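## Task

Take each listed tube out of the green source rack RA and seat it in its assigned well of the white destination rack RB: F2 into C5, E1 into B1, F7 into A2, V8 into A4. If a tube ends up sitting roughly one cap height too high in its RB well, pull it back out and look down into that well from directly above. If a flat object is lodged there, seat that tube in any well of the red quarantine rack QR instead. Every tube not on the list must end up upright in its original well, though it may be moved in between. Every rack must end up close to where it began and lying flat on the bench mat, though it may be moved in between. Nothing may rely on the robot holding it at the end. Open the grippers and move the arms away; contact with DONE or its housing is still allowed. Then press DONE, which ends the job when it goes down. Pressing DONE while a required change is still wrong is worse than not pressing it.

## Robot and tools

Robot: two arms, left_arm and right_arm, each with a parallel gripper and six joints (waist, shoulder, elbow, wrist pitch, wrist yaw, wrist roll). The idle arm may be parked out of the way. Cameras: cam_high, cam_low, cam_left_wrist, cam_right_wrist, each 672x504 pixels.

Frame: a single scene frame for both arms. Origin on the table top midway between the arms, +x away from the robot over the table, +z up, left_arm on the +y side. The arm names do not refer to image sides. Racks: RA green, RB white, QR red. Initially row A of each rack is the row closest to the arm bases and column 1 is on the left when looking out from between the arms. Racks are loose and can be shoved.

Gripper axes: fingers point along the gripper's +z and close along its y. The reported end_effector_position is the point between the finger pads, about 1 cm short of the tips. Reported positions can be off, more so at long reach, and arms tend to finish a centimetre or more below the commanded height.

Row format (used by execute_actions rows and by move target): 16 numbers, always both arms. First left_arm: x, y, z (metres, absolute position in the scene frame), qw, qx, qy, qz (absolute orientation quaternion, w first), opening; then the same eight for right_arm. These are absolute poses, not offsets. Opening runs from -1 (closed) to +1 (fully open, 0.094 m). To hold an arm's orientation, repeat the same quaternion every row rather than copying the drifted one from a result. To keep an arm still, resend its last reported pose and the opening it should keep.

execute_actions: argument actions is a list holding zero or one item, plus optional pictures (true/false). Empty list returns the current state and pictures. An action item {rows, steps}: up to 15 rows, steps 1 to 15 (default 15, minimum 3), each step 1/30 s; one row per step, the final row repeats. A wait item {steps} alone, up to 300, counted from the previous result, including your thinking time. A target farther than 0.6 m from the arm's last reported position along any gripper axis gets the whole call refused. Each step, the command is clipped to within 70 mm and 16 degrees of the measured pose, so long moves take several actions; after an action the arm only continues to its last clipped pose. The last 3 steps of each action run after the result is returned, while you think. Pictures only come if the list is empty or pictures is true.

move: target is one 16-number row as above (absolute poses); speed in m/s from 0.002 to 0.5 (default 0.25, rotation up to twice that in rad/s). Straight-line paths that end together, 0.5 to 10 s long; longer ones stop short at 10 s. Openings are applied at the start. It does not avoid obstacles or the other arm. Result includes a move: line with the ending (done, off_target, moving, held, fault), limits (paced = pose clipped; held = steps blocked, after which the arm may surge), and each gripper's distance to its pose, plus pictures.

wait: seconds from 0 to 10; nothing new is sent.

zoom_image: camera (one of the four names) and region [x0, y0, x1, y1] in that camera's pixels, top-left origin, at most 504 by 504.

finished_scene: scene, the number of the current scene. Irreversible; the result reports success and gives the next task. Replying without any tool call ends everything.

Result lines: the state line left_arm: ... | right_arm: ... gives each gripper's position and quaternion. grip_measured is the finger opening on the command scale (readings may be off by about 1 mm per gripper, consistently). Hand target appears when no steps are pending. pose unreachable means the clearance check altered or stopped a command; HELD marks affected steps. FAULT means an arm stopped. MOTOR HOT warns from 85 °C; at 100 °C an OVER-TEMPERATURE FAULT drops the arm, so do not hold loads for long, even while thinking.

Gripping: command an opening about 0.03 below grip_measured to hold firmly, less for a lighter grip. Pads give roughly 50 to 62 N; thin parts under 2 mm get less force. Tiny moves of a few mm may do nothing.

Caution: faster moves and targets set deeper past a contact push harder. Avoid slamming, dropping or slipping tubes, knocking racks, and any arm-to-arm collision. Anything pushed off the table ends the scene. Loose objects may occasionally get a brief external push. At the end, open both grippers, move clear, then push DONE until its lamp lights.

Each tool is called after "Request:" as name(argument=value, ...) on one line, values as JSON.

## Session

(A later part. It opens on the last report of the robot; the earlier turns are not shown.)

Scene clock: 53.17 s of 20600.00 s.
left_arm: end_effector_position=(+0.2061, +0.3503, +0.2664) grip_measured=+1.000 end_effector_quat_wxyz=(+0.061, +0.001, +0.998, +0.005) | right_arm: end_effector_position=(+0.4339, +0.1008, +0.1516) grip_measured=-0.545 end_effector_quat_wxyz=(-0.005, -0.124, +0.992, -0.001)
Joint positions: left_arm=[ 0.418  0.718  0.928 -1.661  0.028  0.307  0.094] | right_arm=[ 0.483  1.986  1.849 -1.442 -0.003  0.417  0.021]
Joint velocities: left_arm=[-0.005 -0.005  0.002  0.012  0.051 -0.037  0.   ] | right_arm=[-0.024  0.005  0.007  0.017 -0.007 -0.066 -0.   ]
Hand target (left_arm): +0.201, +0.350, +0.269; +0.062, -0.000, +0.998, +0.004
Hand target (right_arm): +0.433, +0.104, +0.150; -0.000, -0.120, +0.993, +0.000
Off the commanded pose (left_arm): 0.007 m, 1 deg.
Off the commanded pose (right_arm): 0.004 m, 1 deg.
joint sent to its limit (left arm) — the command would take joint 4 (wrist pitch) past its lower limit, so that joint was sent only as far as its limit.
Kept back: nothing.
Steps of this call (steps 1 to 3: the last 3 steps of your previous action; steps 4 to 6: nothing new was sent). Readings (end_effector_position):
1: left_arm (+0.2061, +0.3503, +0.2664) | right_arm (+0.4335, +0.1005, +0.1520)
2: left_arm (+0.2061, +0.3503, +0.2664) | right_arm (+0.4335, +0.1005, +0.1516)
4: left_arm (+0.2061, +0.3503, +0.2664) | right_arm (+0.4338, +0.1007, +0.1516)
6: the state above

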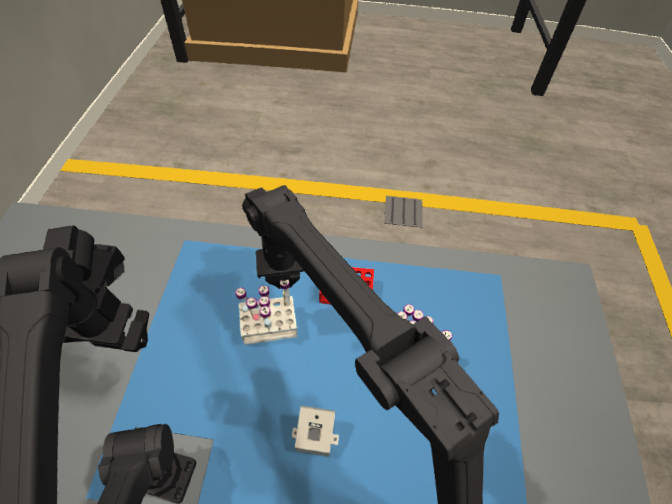

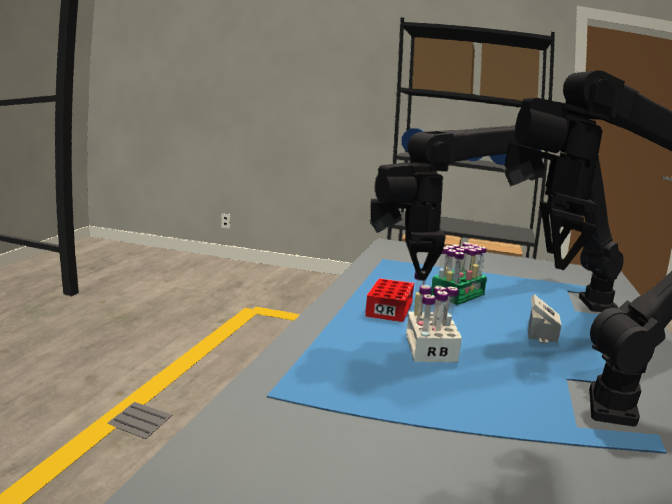

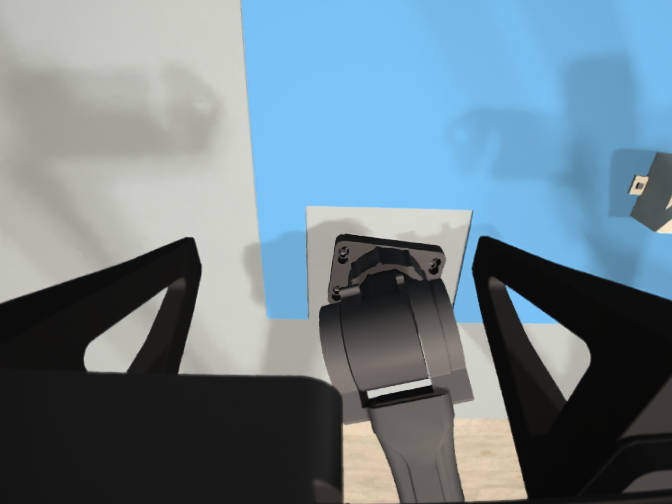

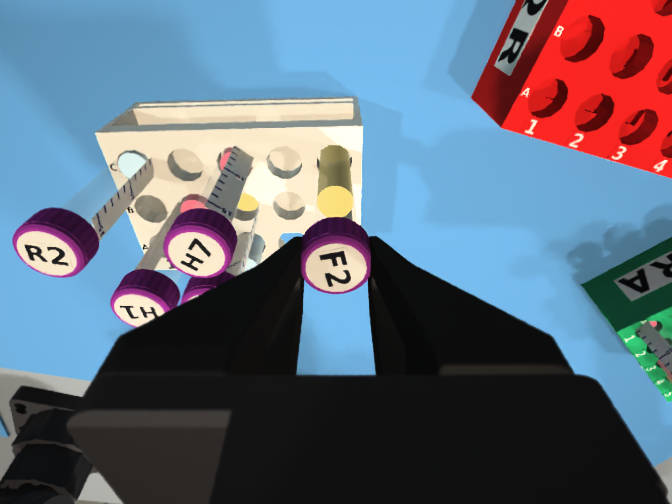

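Request:
move(target=[0.2,0.35,0.27,0.05,0,1,0,1,0.433,0.103,0.125,0,-0.12,0.993,0,-0.575], speed=0.04)

Request:
zoom_image(camera="cam_low", region=[370,240,500,370])

Scene clock: 54.30 s of 20600.00 s.
left_arm: end_effector_position=(+0.2061, +0.3503, +0.2664) grip_measured=+1.000 end_effector_quat_wxyz=(+0.061, +0.001, +0.998, +0.005) | right_arm: end_effector_position=(+0.4352, +0.1015, +0.1372) grip_measured=-0.545 end_effector_quat_wxyz=(+0.002, -0.124, +0.992, +0.002)
Joint positions: left_arm=[ 0.418  0.718  0.928 -1.661  0.028  0.307  0.094] | right_arm=[ 0.483  1.986  1.811 -1.389 -0.002  0.417  0.021]
Joint velocities: left_arm=[ 0.005  0.005 -0.002 -0.007 -0.007 -0.11   0.   ] | right_arm=[-0.005 -0.005  0.017  0.002 -0.095 -0.007  0.   ]
Hand target (left_arm): +0.201, +0.350, +0.269; +0.062, -0.000, +0.998, +0.004
Hand target (right_arm): +0.433, +0.103, +0.125; -0.000, -0.120, +0.993, -0.000
Off the commanded pose (left_arm): 0.007 m, 1 deg.
Off the commanded pose (right_arm): 0.012 m, 1 deg.
joint sent to its limit (left arm) — the command would take joint 4 (wrist pitch) past its lower limit, so that joint was sent only as far as its limit.
Kept back: nothing.
move: off_target (right_arm)

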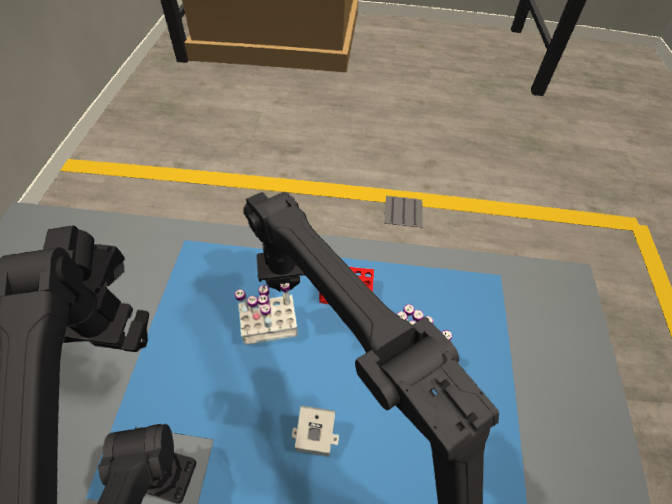

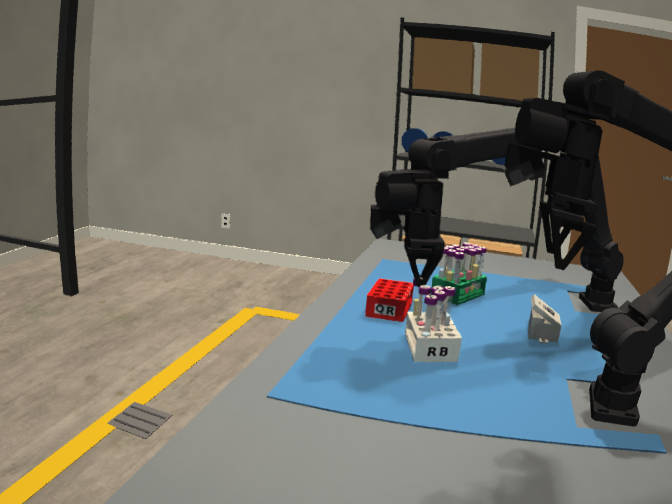

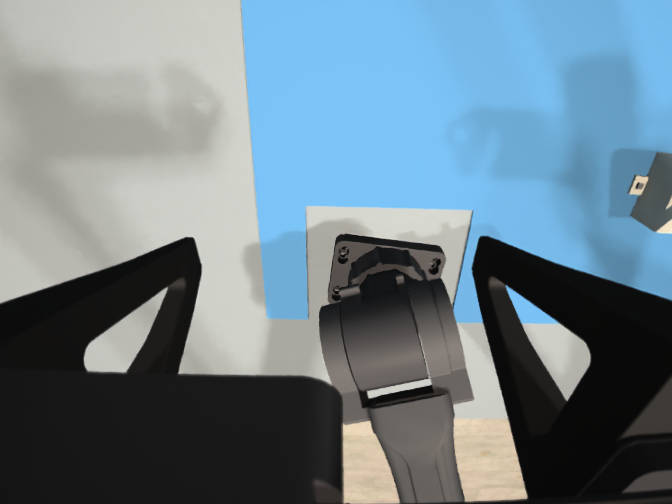

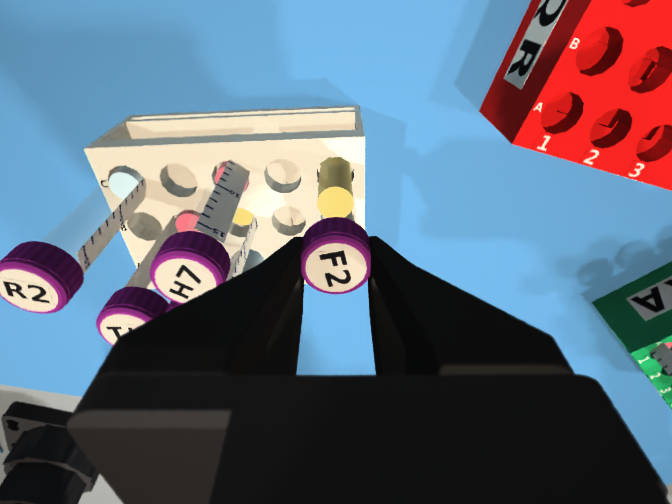

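Region (370, 240, 500, 370) of cam_low's 672x504 image, scaled by 3.877, with more detail than that image has.

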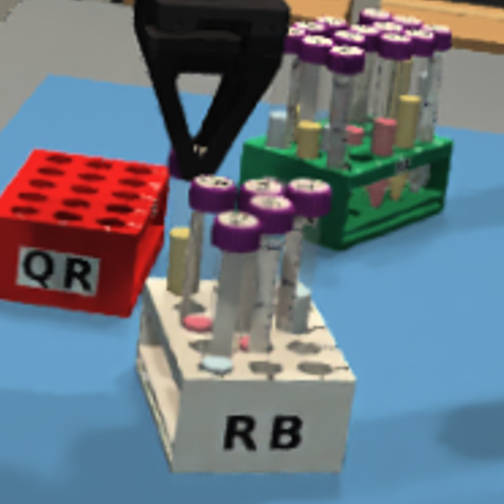

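Request:
execute_actions(actions=[{"rows":[[0.2,0.35,0.27,0.05,0,1,0,1,0.433,0.103,0.125,0,-0.12,0.993,0,-0.35],[0.2,0.35,0.27,0.05,0,1,0,1,0.433,0.103,0.125,0,-0.12,0.993,0,-0.35],[0.2,0.35,0.27,0.05,0,1,0,1,0.433,0.103,0.125,0,-0.12,0.993,0,-0.35],[0.2,0.35,0.27,0.05,0,1,0,1,0.433,0.103,0.125,0,-0.12,0.993,0,-0.35],[0.2,0.35,0.27,0.05,0,1,0,1,0.433,0.103,0.125,0,-0.12,0.993,0,-0.35],[0.2,0.35,0.27,0.05,0,1,0,1,0.447,0.112,0.158,0.026,-0.12,0.993,0.015,-0.35],[0.2,0.35,0.27,0.05,0,1,0,1,0.447,0.112,0.165,0.026,-0.12,0.993,0.015,-0.35],[0.2,0.35,0.27,0.05,0,1,0,1,0.447,0.112,0.172,0.026,-0.12,0.993,0.015,-0.35],[0.2,0.35,0.27,0.05,0,1,0,1,0.447,0.112,0.18,0.026,-0.12,0.993,0.015,-0.35],[0.2,0.35,0.27,0.05,0,1,0,1,0.447,0.112,0.188,0.026,-0.12,0.993,0.015,-0.35],[0.2,0.35,0.27,0.05,0,1,0,1,0.447,0.112,0.196,0.026,-0.12,0.993,0.015,-0.35],[0.2,0.35,0.27,0.05,0,1,0,1,0.447,0.112,0.204,0.026,-0.12,0.993,0.015,-0.35]],"steps":15}])

Request:
move(target=[0.2,0.35,0.27,0.05,0,1,0,1,0.30,-0.16,0.17,0,0.267,0.964,0,-0.44], speed=0.3)

Request:
zoom_image(camera="cam_low", region=[370,240,500,370])

Scene clock: 55.00 s of 20600.00 s.
left_arm: end_effector_position=(+0.2061, +0.3503, +0.2664) grip_measured=+1.000 end_effector_quat_wxyz=(+0.061, +0.001, +0.998, +0.005) | right_arm: end_effector_position=(+0.4311, +0.0984, +0.1477) grip_measured=-0.352 end_effector_quat_wxyz=(-0.010, -0.124, +0.992, -0.005)
Joint positions: left_arm=[ 0.418  0.718  0.928 -1.661  0.028  0.307  0.094] | right_arm=[ 0.483  1.986  1.839 -1.445 -0.002  0.417  0.03 ]
Joint velocities: left_arm=[-0.005 -0.015  0.027 -0.007  0.007 -0.051  0.   ] | right_arm=[ 0.005 -0.005  0.374 -0.515 -0.066  0.022 -0.001]
joint sent to its limit (left arm) — the command would take joint 4 (wrist pitch) past its lower limit, so that joint was sent only as far as its limit.
Steps of this call (steps 1 to 9: nothing new was sent; steps 10 to 21: the first 12 steps of this action). Readings (end_effector_position):
10: left_arm (+0.2061, +0.3503, +0.2664) | right_arm (+0.4353, +0.1016, +0.1372)
11: left_arm (+0.2061, +0.3503, +0.2664) | right_arm (+0.4358, +0.1020, +0.1370)
13: left_arm (+0.2061, +0.3503, +0.2664) | right_arm (+0.4353, +0.1017, +0.1352)
17: left_arm (+0.2061, +0.3503, +0.2664) | right_arm (+0.4338, +0.1005, +0.1350)
21: the state above

Scene clock: 57.23 s of 20600.00 s.
left_arm: end_effector_position=(+0.2061, +0.3503, +0.2664) grip_measured=+1.000 end_effector_quat_wxyz=(+0.061, +0.001, +0.998, +0.005) | right_arm: end_effector_position=(+0.2951, -0.1580, +0.1682) grip_measured=-0.438 end_effector_quat_wxyz=(-0.004, +0.261, +0.965, -0.002)
Joint positions: left_arm=[ 0.418  0.718  0.928 -1.661  0.028  0.307  0.094] | right_arm=[ 0.153  1.329  1.063 -1.313 -0.     0.863  0.026]
Joint velocities: left_arm=[-0.005 -0.005 -0.002  0.007  0.007  0.037  0.   ] | right_arm=[-0.005  0.015 -0.012 -0.002  0.007 -0.051  0.001]
Hand target (left_arm): +0.201, +0.350, +0.269; +0.062, -0.000, +0.998, +0.004
Hand target (right_arm): +0.295, -0.157, +0.167; +0.000, +0.267, +0.964, -0.001
Off your previous action's commanded pose (left_arm): 0.007 m, 1 deg at its last step (step 3 of this call).
Off your previous action's commanded pose (right_arm): 0.044 m, 4 deg at its last step (step 3 of this call).
Off the commanded pose (left_arm): 0.007 m, 1 deg.
Off the commanded pose (right_arm): 0.006 m, 1 deg.
joint sent to its limit (left arm) — the command would take joint 4 (wrist pitch) past its lower limit, so that joint was sent only as far as its limit.
Kept back: nothing.
move: done

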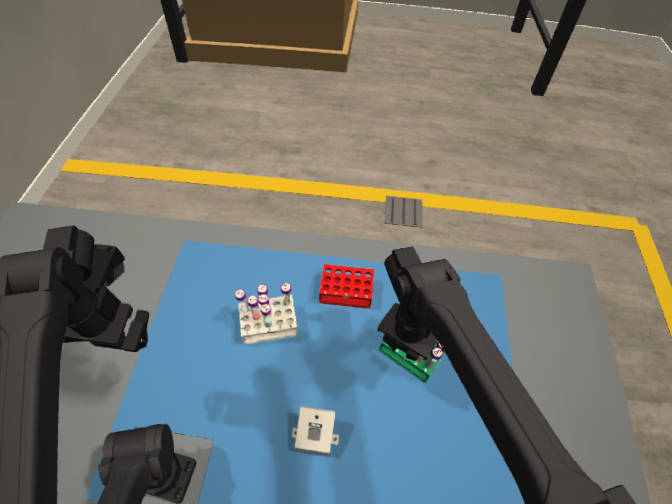

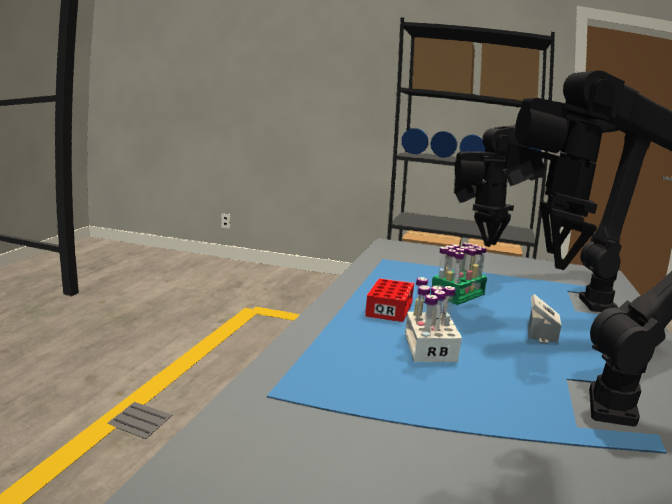

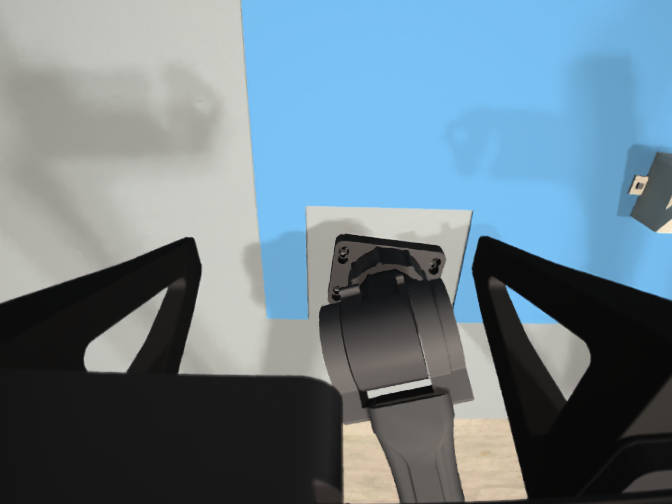

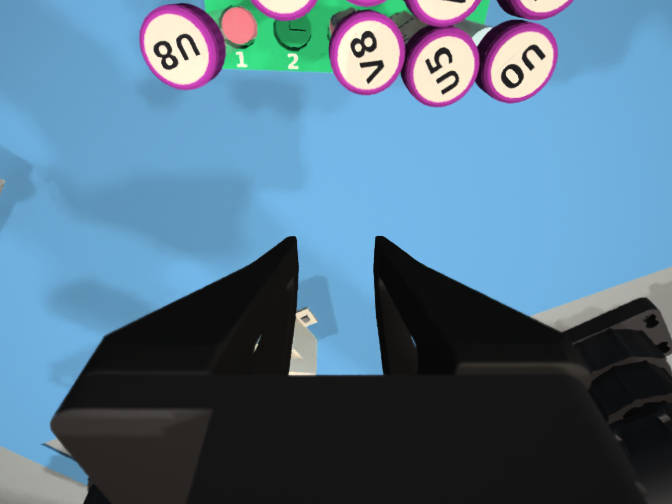

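Region (370, 240, 500, 370) of cam_low's 672x504 image, scaled by 3.877, with more detail than that image has.

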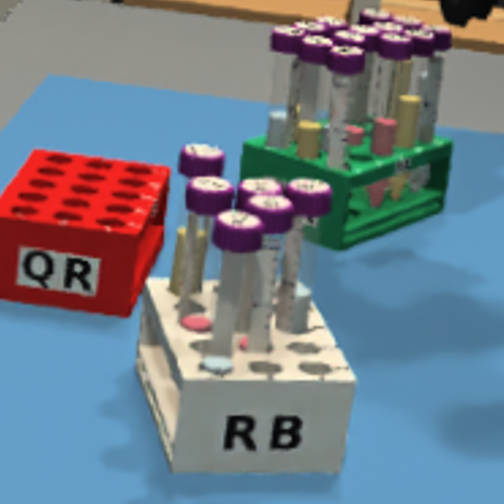

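Request:
move(target=[0.2,0.35,0.27,0.05,0,1,0,1,0.29,-0.168,0.115,0,0.267,0.964,0,-0.44], speed=0.15)

Request:
execute_actions(actions=[{"rows":[[0.2,0.35,0.27,0.05,0,1,0,1,0.315,-0.166,0.14,0.0125,0.267,0.964,0.008,-0.44],[0.2,0.35,0.27,0.05,0,1,0,1,0.322,-0.17,0.145,0.0125,0.267,0.964,0.008,-0.44],[0.2,0.35,0.27,0.05,0,1,0,1,0.327,-0.173,0.145,0.0125,0.267,0.964,0.008,-0.44],[0.2,0.35,0.27,0.05,0,1,0,1,0.332,-0.176,0.145,0.0125,0.267,0.964,0.008,-0.44],[0.2,0.35,0.27,0.05,0,1,0,1,0.336,-0.178,0.145,0.0125,0.267,0.964,0.008,-0.44],[0.2,0.35,0.27,0.05,0,1,0,1,0.340,-0.1805,0.145,0.0125,0.267,0.964,0.008,-0.44]],"steps":15}], pictures=true)

Scene clock: 58.40 s of 20600.00 s.
left_arm: end_effector_position=(+0.2061, +0.3503, +0.2664) grip_measured=+1.000 end_effector_quat_wxyz=(+0.061, +0.001, +0.998, +0.005) | right_arm: end_effector_position=(+0.2888, -0.1654, +0.1206) grip_measured=-0.438 end_effector_quat_wxyz=(+0.002, +0.268, +0.963, +0.001)
Joint positions: left_arm=[ 0.418  0.718  0.928 -1.661  0.028  0.307  0.094] | right_arm=[ 0.14   1.342  0.944 -1.167 -0.     0.865  0.026]
Joint velocities: left_arm=[-0.005 -0.005  0.012 -0.002 -0.007  0.022  0.   ] | right_arm=[-0.005 -0.005 -0.007 -0.022 -0.007  0.037 -0.001]
Hand target (left_arm): +0.201, +0.350, +0.269; +0.062, -0.000, +0.998, +0.004
Hand target (right_arm): +0.290, -0.168, +0.115; +0.000, +0.267, +0.964, -0.000
Off the commanded pose (left_arm): 0.007 m, 1 deg.
Off the commanded pose (right_arm): 0.006 m, 0 deg.
joint sent to its limit (left arm) — the command would take joint 4 (wrist pitch) past its lower limit, so that joint was sent only as far as its limit.
Kept back: nothing.
move: done

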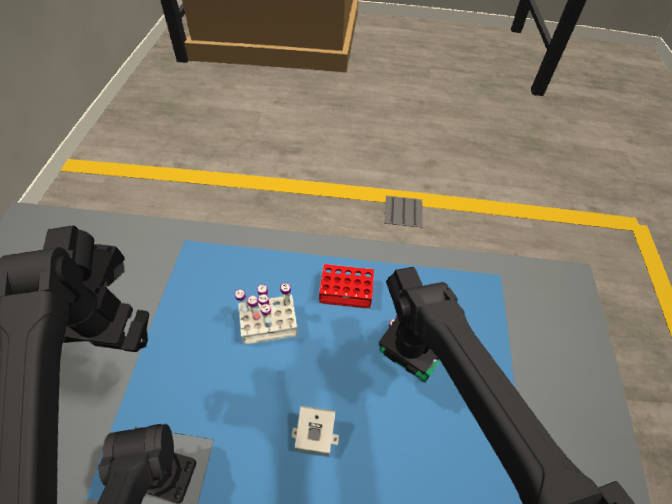

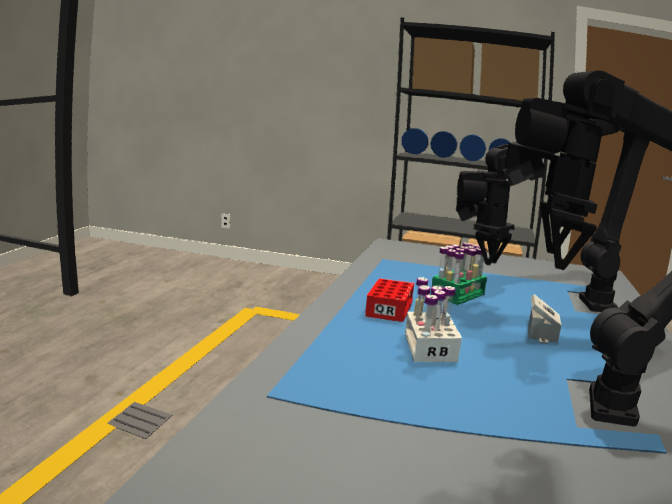

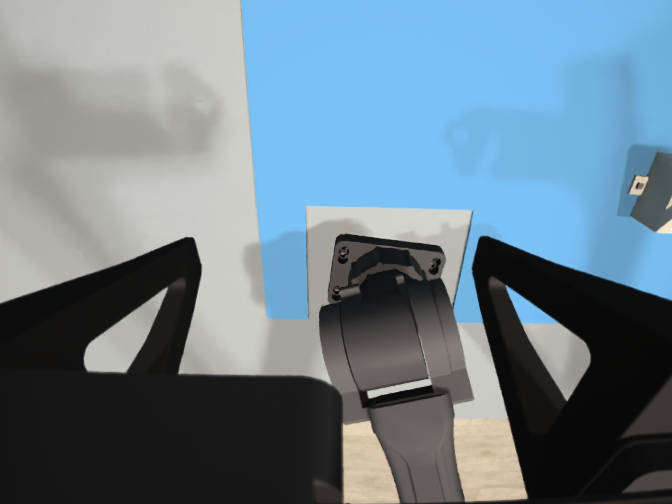

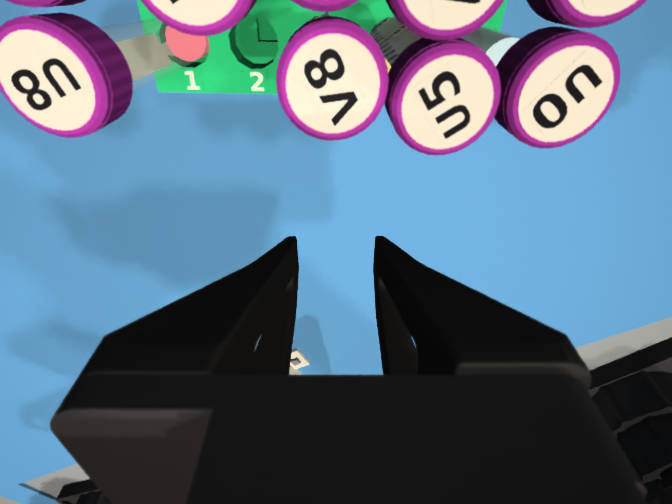

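Scene clock: 58.80 s of 20600.00 s.
left_arm: end_effector_position=(+0.2061, +0.3503, +0.2664) grip_measured=+1.000 end_effector_quat_wxyz=(+0.061, +0.001, +0.998, +0.005) | right_arm: end_effector_position=(+0.3232, -0.1859, +0.1334) grip_measured=-0.438 end_effector_quat_wxyz=(+0.002, +0.280, +0.960, +0.003)
Joint positions: left_arm=[ 0.418  0.718  0.928 -1.661  0.028  0.307  0.094] | right_arm=[ 0.059  1.399  1.035 -1.2   -0.003  0.808  0.026]
Joint velocities: left_arm=[ 0.005 -0.005 -0.012  0.007  0.022  0.007  0.   ] | right_arm=[ 0.024 -0.015 -0.002 -0.056 -0.007 -0.095 -0.001]
joint sent to its limit (left arm) — the command would take joint 4 (wrist pitch) past its lower limit, so that joint was sent only as far as its limit.
Steps of this call (steps 1 to 12: the first 12 steps of this action). Readings (end_effector_position):
1: left_arm (+0.2061, +0.3503, +0.2664) | right_arm (+0.2887, -0.1659, +0.1210)
2: left_arm (+0.2061, +0.3503, +0.2664) | right_arm (+0.2892, -0.1670, +0.1221)
4: left_arm (+0.2061, +0.3503, +0.2664) | right_arm (+0.2953, -0.1711, +0.1257)
8: left_arm (+0.2061, +0.3503, +0.2664) | right_arm (+0.3181, -0.1829, +0.1326)
12: the state above

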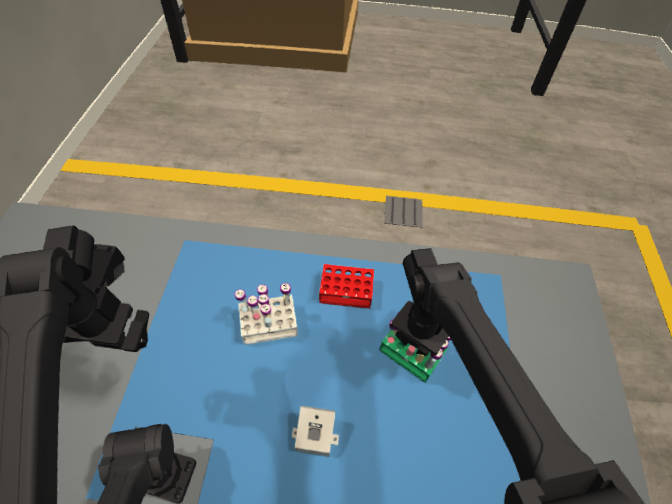

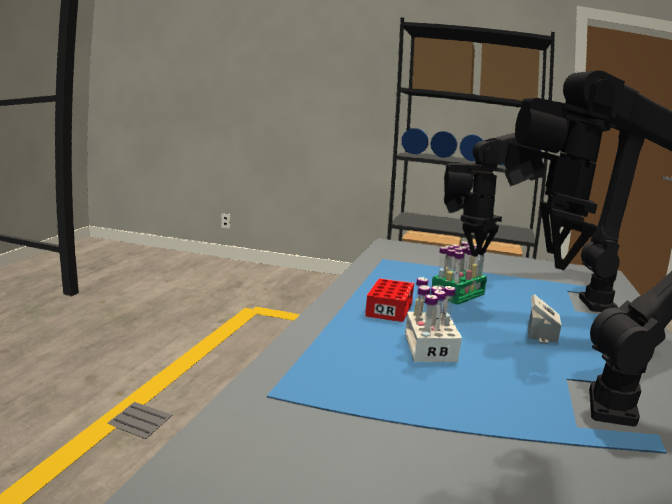

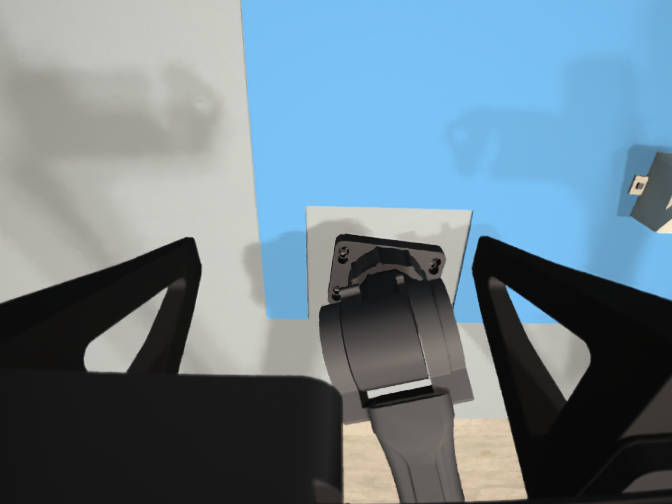

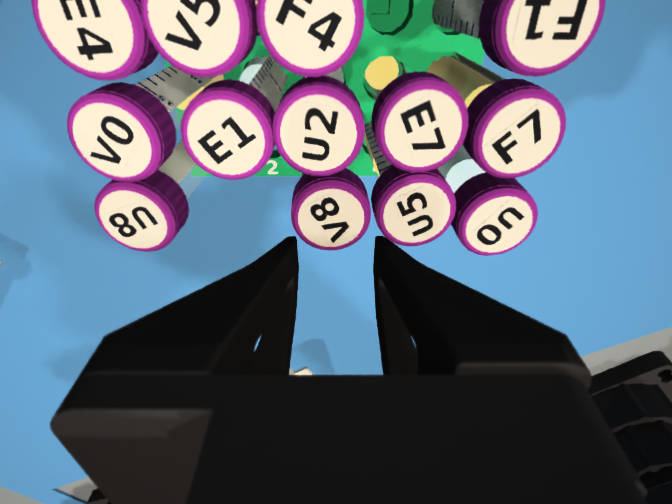

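Request:
execute_actions(actions=[{"rows":[[0.2,0.35,0.27,0.05,0,1,0,1,0.345,-0.179,0.145,0.0125,0.267,0.964,0.008,-0.44],[0.2,0.35,0.27,0.05,0,1,0,1,0.349,-0.180,0.145,0.0125,0.267,0.964,0.008,-0.44],[0.2,0.35,0.27,0.05,0,1,0,1,0.351,-0.181,0.145,0.0125,0.267,0.964,0.008,-0.44],[0.2,0.35,0.27,0.05,0,1,0,1,0.353,-0.1825,0.145,0.0125,0.267,0.964,0.008,-0.44],[0.2,0.35,0.27,0.05,0,1,0,1,0.355,-0.184,0.145,0.0125,0.267,0.964,0.008,-0.44],[0.2,0.35,0.27,0.05,0,1,0,1,0.357,-0.1855,0.145,0.0125,0.267,0.964,0.008,-0.44],[0.2,0.35,0.27,0.05,0,1,0,1,0.359,-0.187,0.145,0.0125,0.267,0.964,0.008,-0.44],[0.2,0.35,0.27,0.05,0,1,0,1,0.361,-0.1885,0.145,0.0125,0.267,0.964,0.008,-0.44],[0.2,0.35,0.27,0.05,0,1,0,1,0.362,-0.19,0.144,0.0125,0.267,0.964,0.008,-0.44]],"steps":15}])

Request:
execute_actions(actions=[{"steps":6}], pictures=true)

Scene clock: 59.47 s of 20600.00 s.
left_arm: end_effector_position=(+0.2061, +0.3503, +0.2664) grip_measured=+1.000 end_effector_quat_wxyz=(+0.061, +0.001, +0.998, +0.005) | right_arm: end_effector_position=(+0.3403, -0.1912, +0.1296) grip_measured=-0.438 end_effector_quat_wxyz=(-0.004, +0.273, +0.962, +0.000)
Joint positions: left_arm=[ 0.418  0.718  0.928 -1.661  0.028  0.307  0.094] | right_arm=[ 0.035  1.452  1.079 -1.205 -0.005  0.771  0.026]
Joint velocities: left_arm=[ 0.005 -0.005 -0.012 -0.002  0.081 -0.051  0.   ] | right_arm=[-0.093  0.024  0.027  0.007 -0.007 -0.007  0.   ]
Off your previous action's commanded pose (left_arm): 0.007 m, 1 deg at its last step (step 3 of this call).
Off your previous action's commanded pose (right_arm): 0.022 m, 2 deg at its last step (step 3 of this call).
joint sent to its limit (left arm) — the command would take joint 4 (wrist pitch) past its lower limit, so that joint was sent only as far as its limit.
Steps of this call (steps 1 to 3: the last 3 steps of your previous action; steps 4 to 8: nothing new was sent; steps 9 to 20: the first 12 steps of this action). Readings (end_effector_position):
9: left_arm (+0.2061, +0.3503, +0.2664) | right_arm (+0.3227, -0.1858, +0.1331)
10: left_arm (+0.2061, +0.3503, +0.2664) | right_arm (+0.3231, -0.1856, +0.1331)
12: left_arm (+0.2061, +0.3503, +0.2664) | right_arm (+0.3261, -0.1847, +0.1331)
16: left_arm (+0.2061, +0.3503, +0.2664) | right_arm (+0.3351, -0.1849, +0.1318)
20: the state above

Scene clock: 59.67 s of 20600.00 s.
left_arm: end_effector_position=(+0.2061, +0.3503, +0.2664) grip_measured=+1.000 end_effector_quat_wxyz=(+0.061, +0.001, +0.998, +0.005) | right_arm: end_effector_position=(+0.3415, -0.1919, +0.1303) grip_measured=-0.438 end_effector_quat_wxyz=(-0.003, +0.272, +0.962, +0.001)
Joint positions: left_arm=[ 0.418  0.718  0.928 -1.661  0.028  0.307  0.094] | right_arm=[ 0.033  1.452  1.081 -1.205 -0.005  0.765  0.026]
Joint velocities: left_arm=[ 0.005  0.005  0.002  0.007 -0.007 -0.022  0.   ] | right_arm=[ 0.005 -0.024 -0.007  0.002  0.037  0.051 -0.001]
Hand target (left_arm): +0.201, +0.350, +0.269; +0.062, -0.000, +0.998, +0.004
Hand target (right_arm): +0.361, -0.191, +0.145; +0.013, +0.267, +0.964, +0.008
Off the commanded pose (left_arm): 0.007 m, 1 deg.
Off the commanded pose (right_arm): 0.025 m, 2 deg.
joint sent to its limit (left arm) — the command would take joint 4 (wrist pitch) past its lower limit, so that joint was sent only as far as its limit.
Kept back: nothing.
Steps of this call (steps 1 to 3: the last 3 steps of your previous action; steps 4 to 6: nothing new was sent). Readings (end_effector_position):
1: left_arm (+0.2061, +0.3503, +0.2664) | right_arm (+0.3409, -0.1918, +0.1298)
2: left_arm (+0.2061, +0.3503, +0.2664) | right_arm (+0.3410, -0.1920, +0.1299)
4: left_arm (+0.2061, +0.3503, +0.2664) | right_arm (+0.3415, -0.1919, +0.1303)
6: the state above

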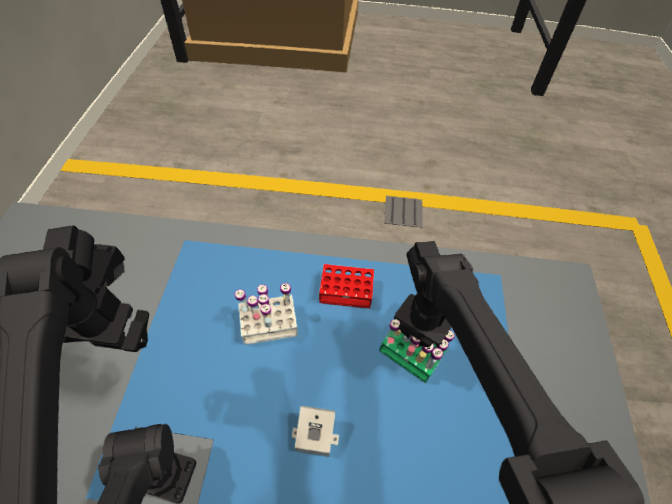

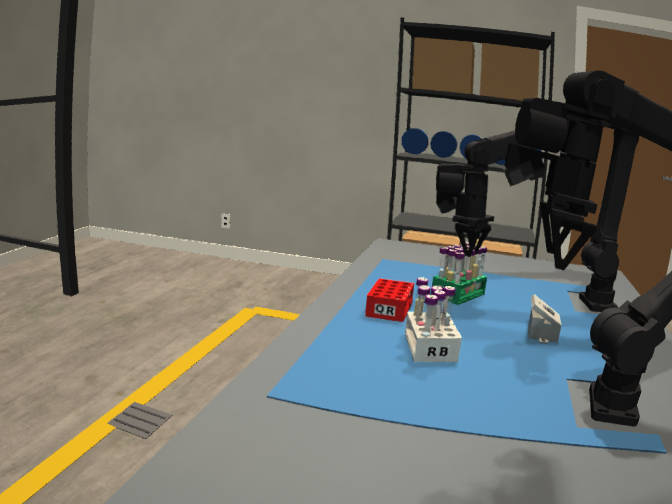

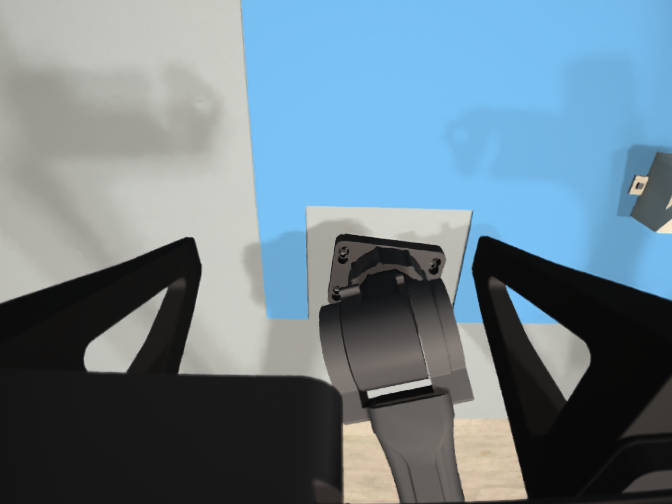

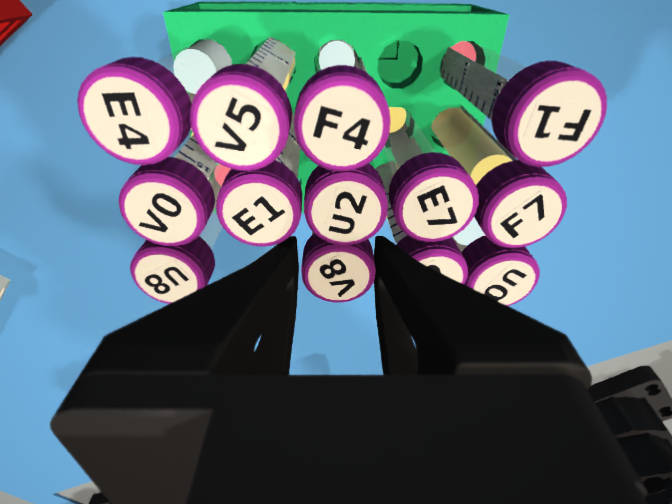

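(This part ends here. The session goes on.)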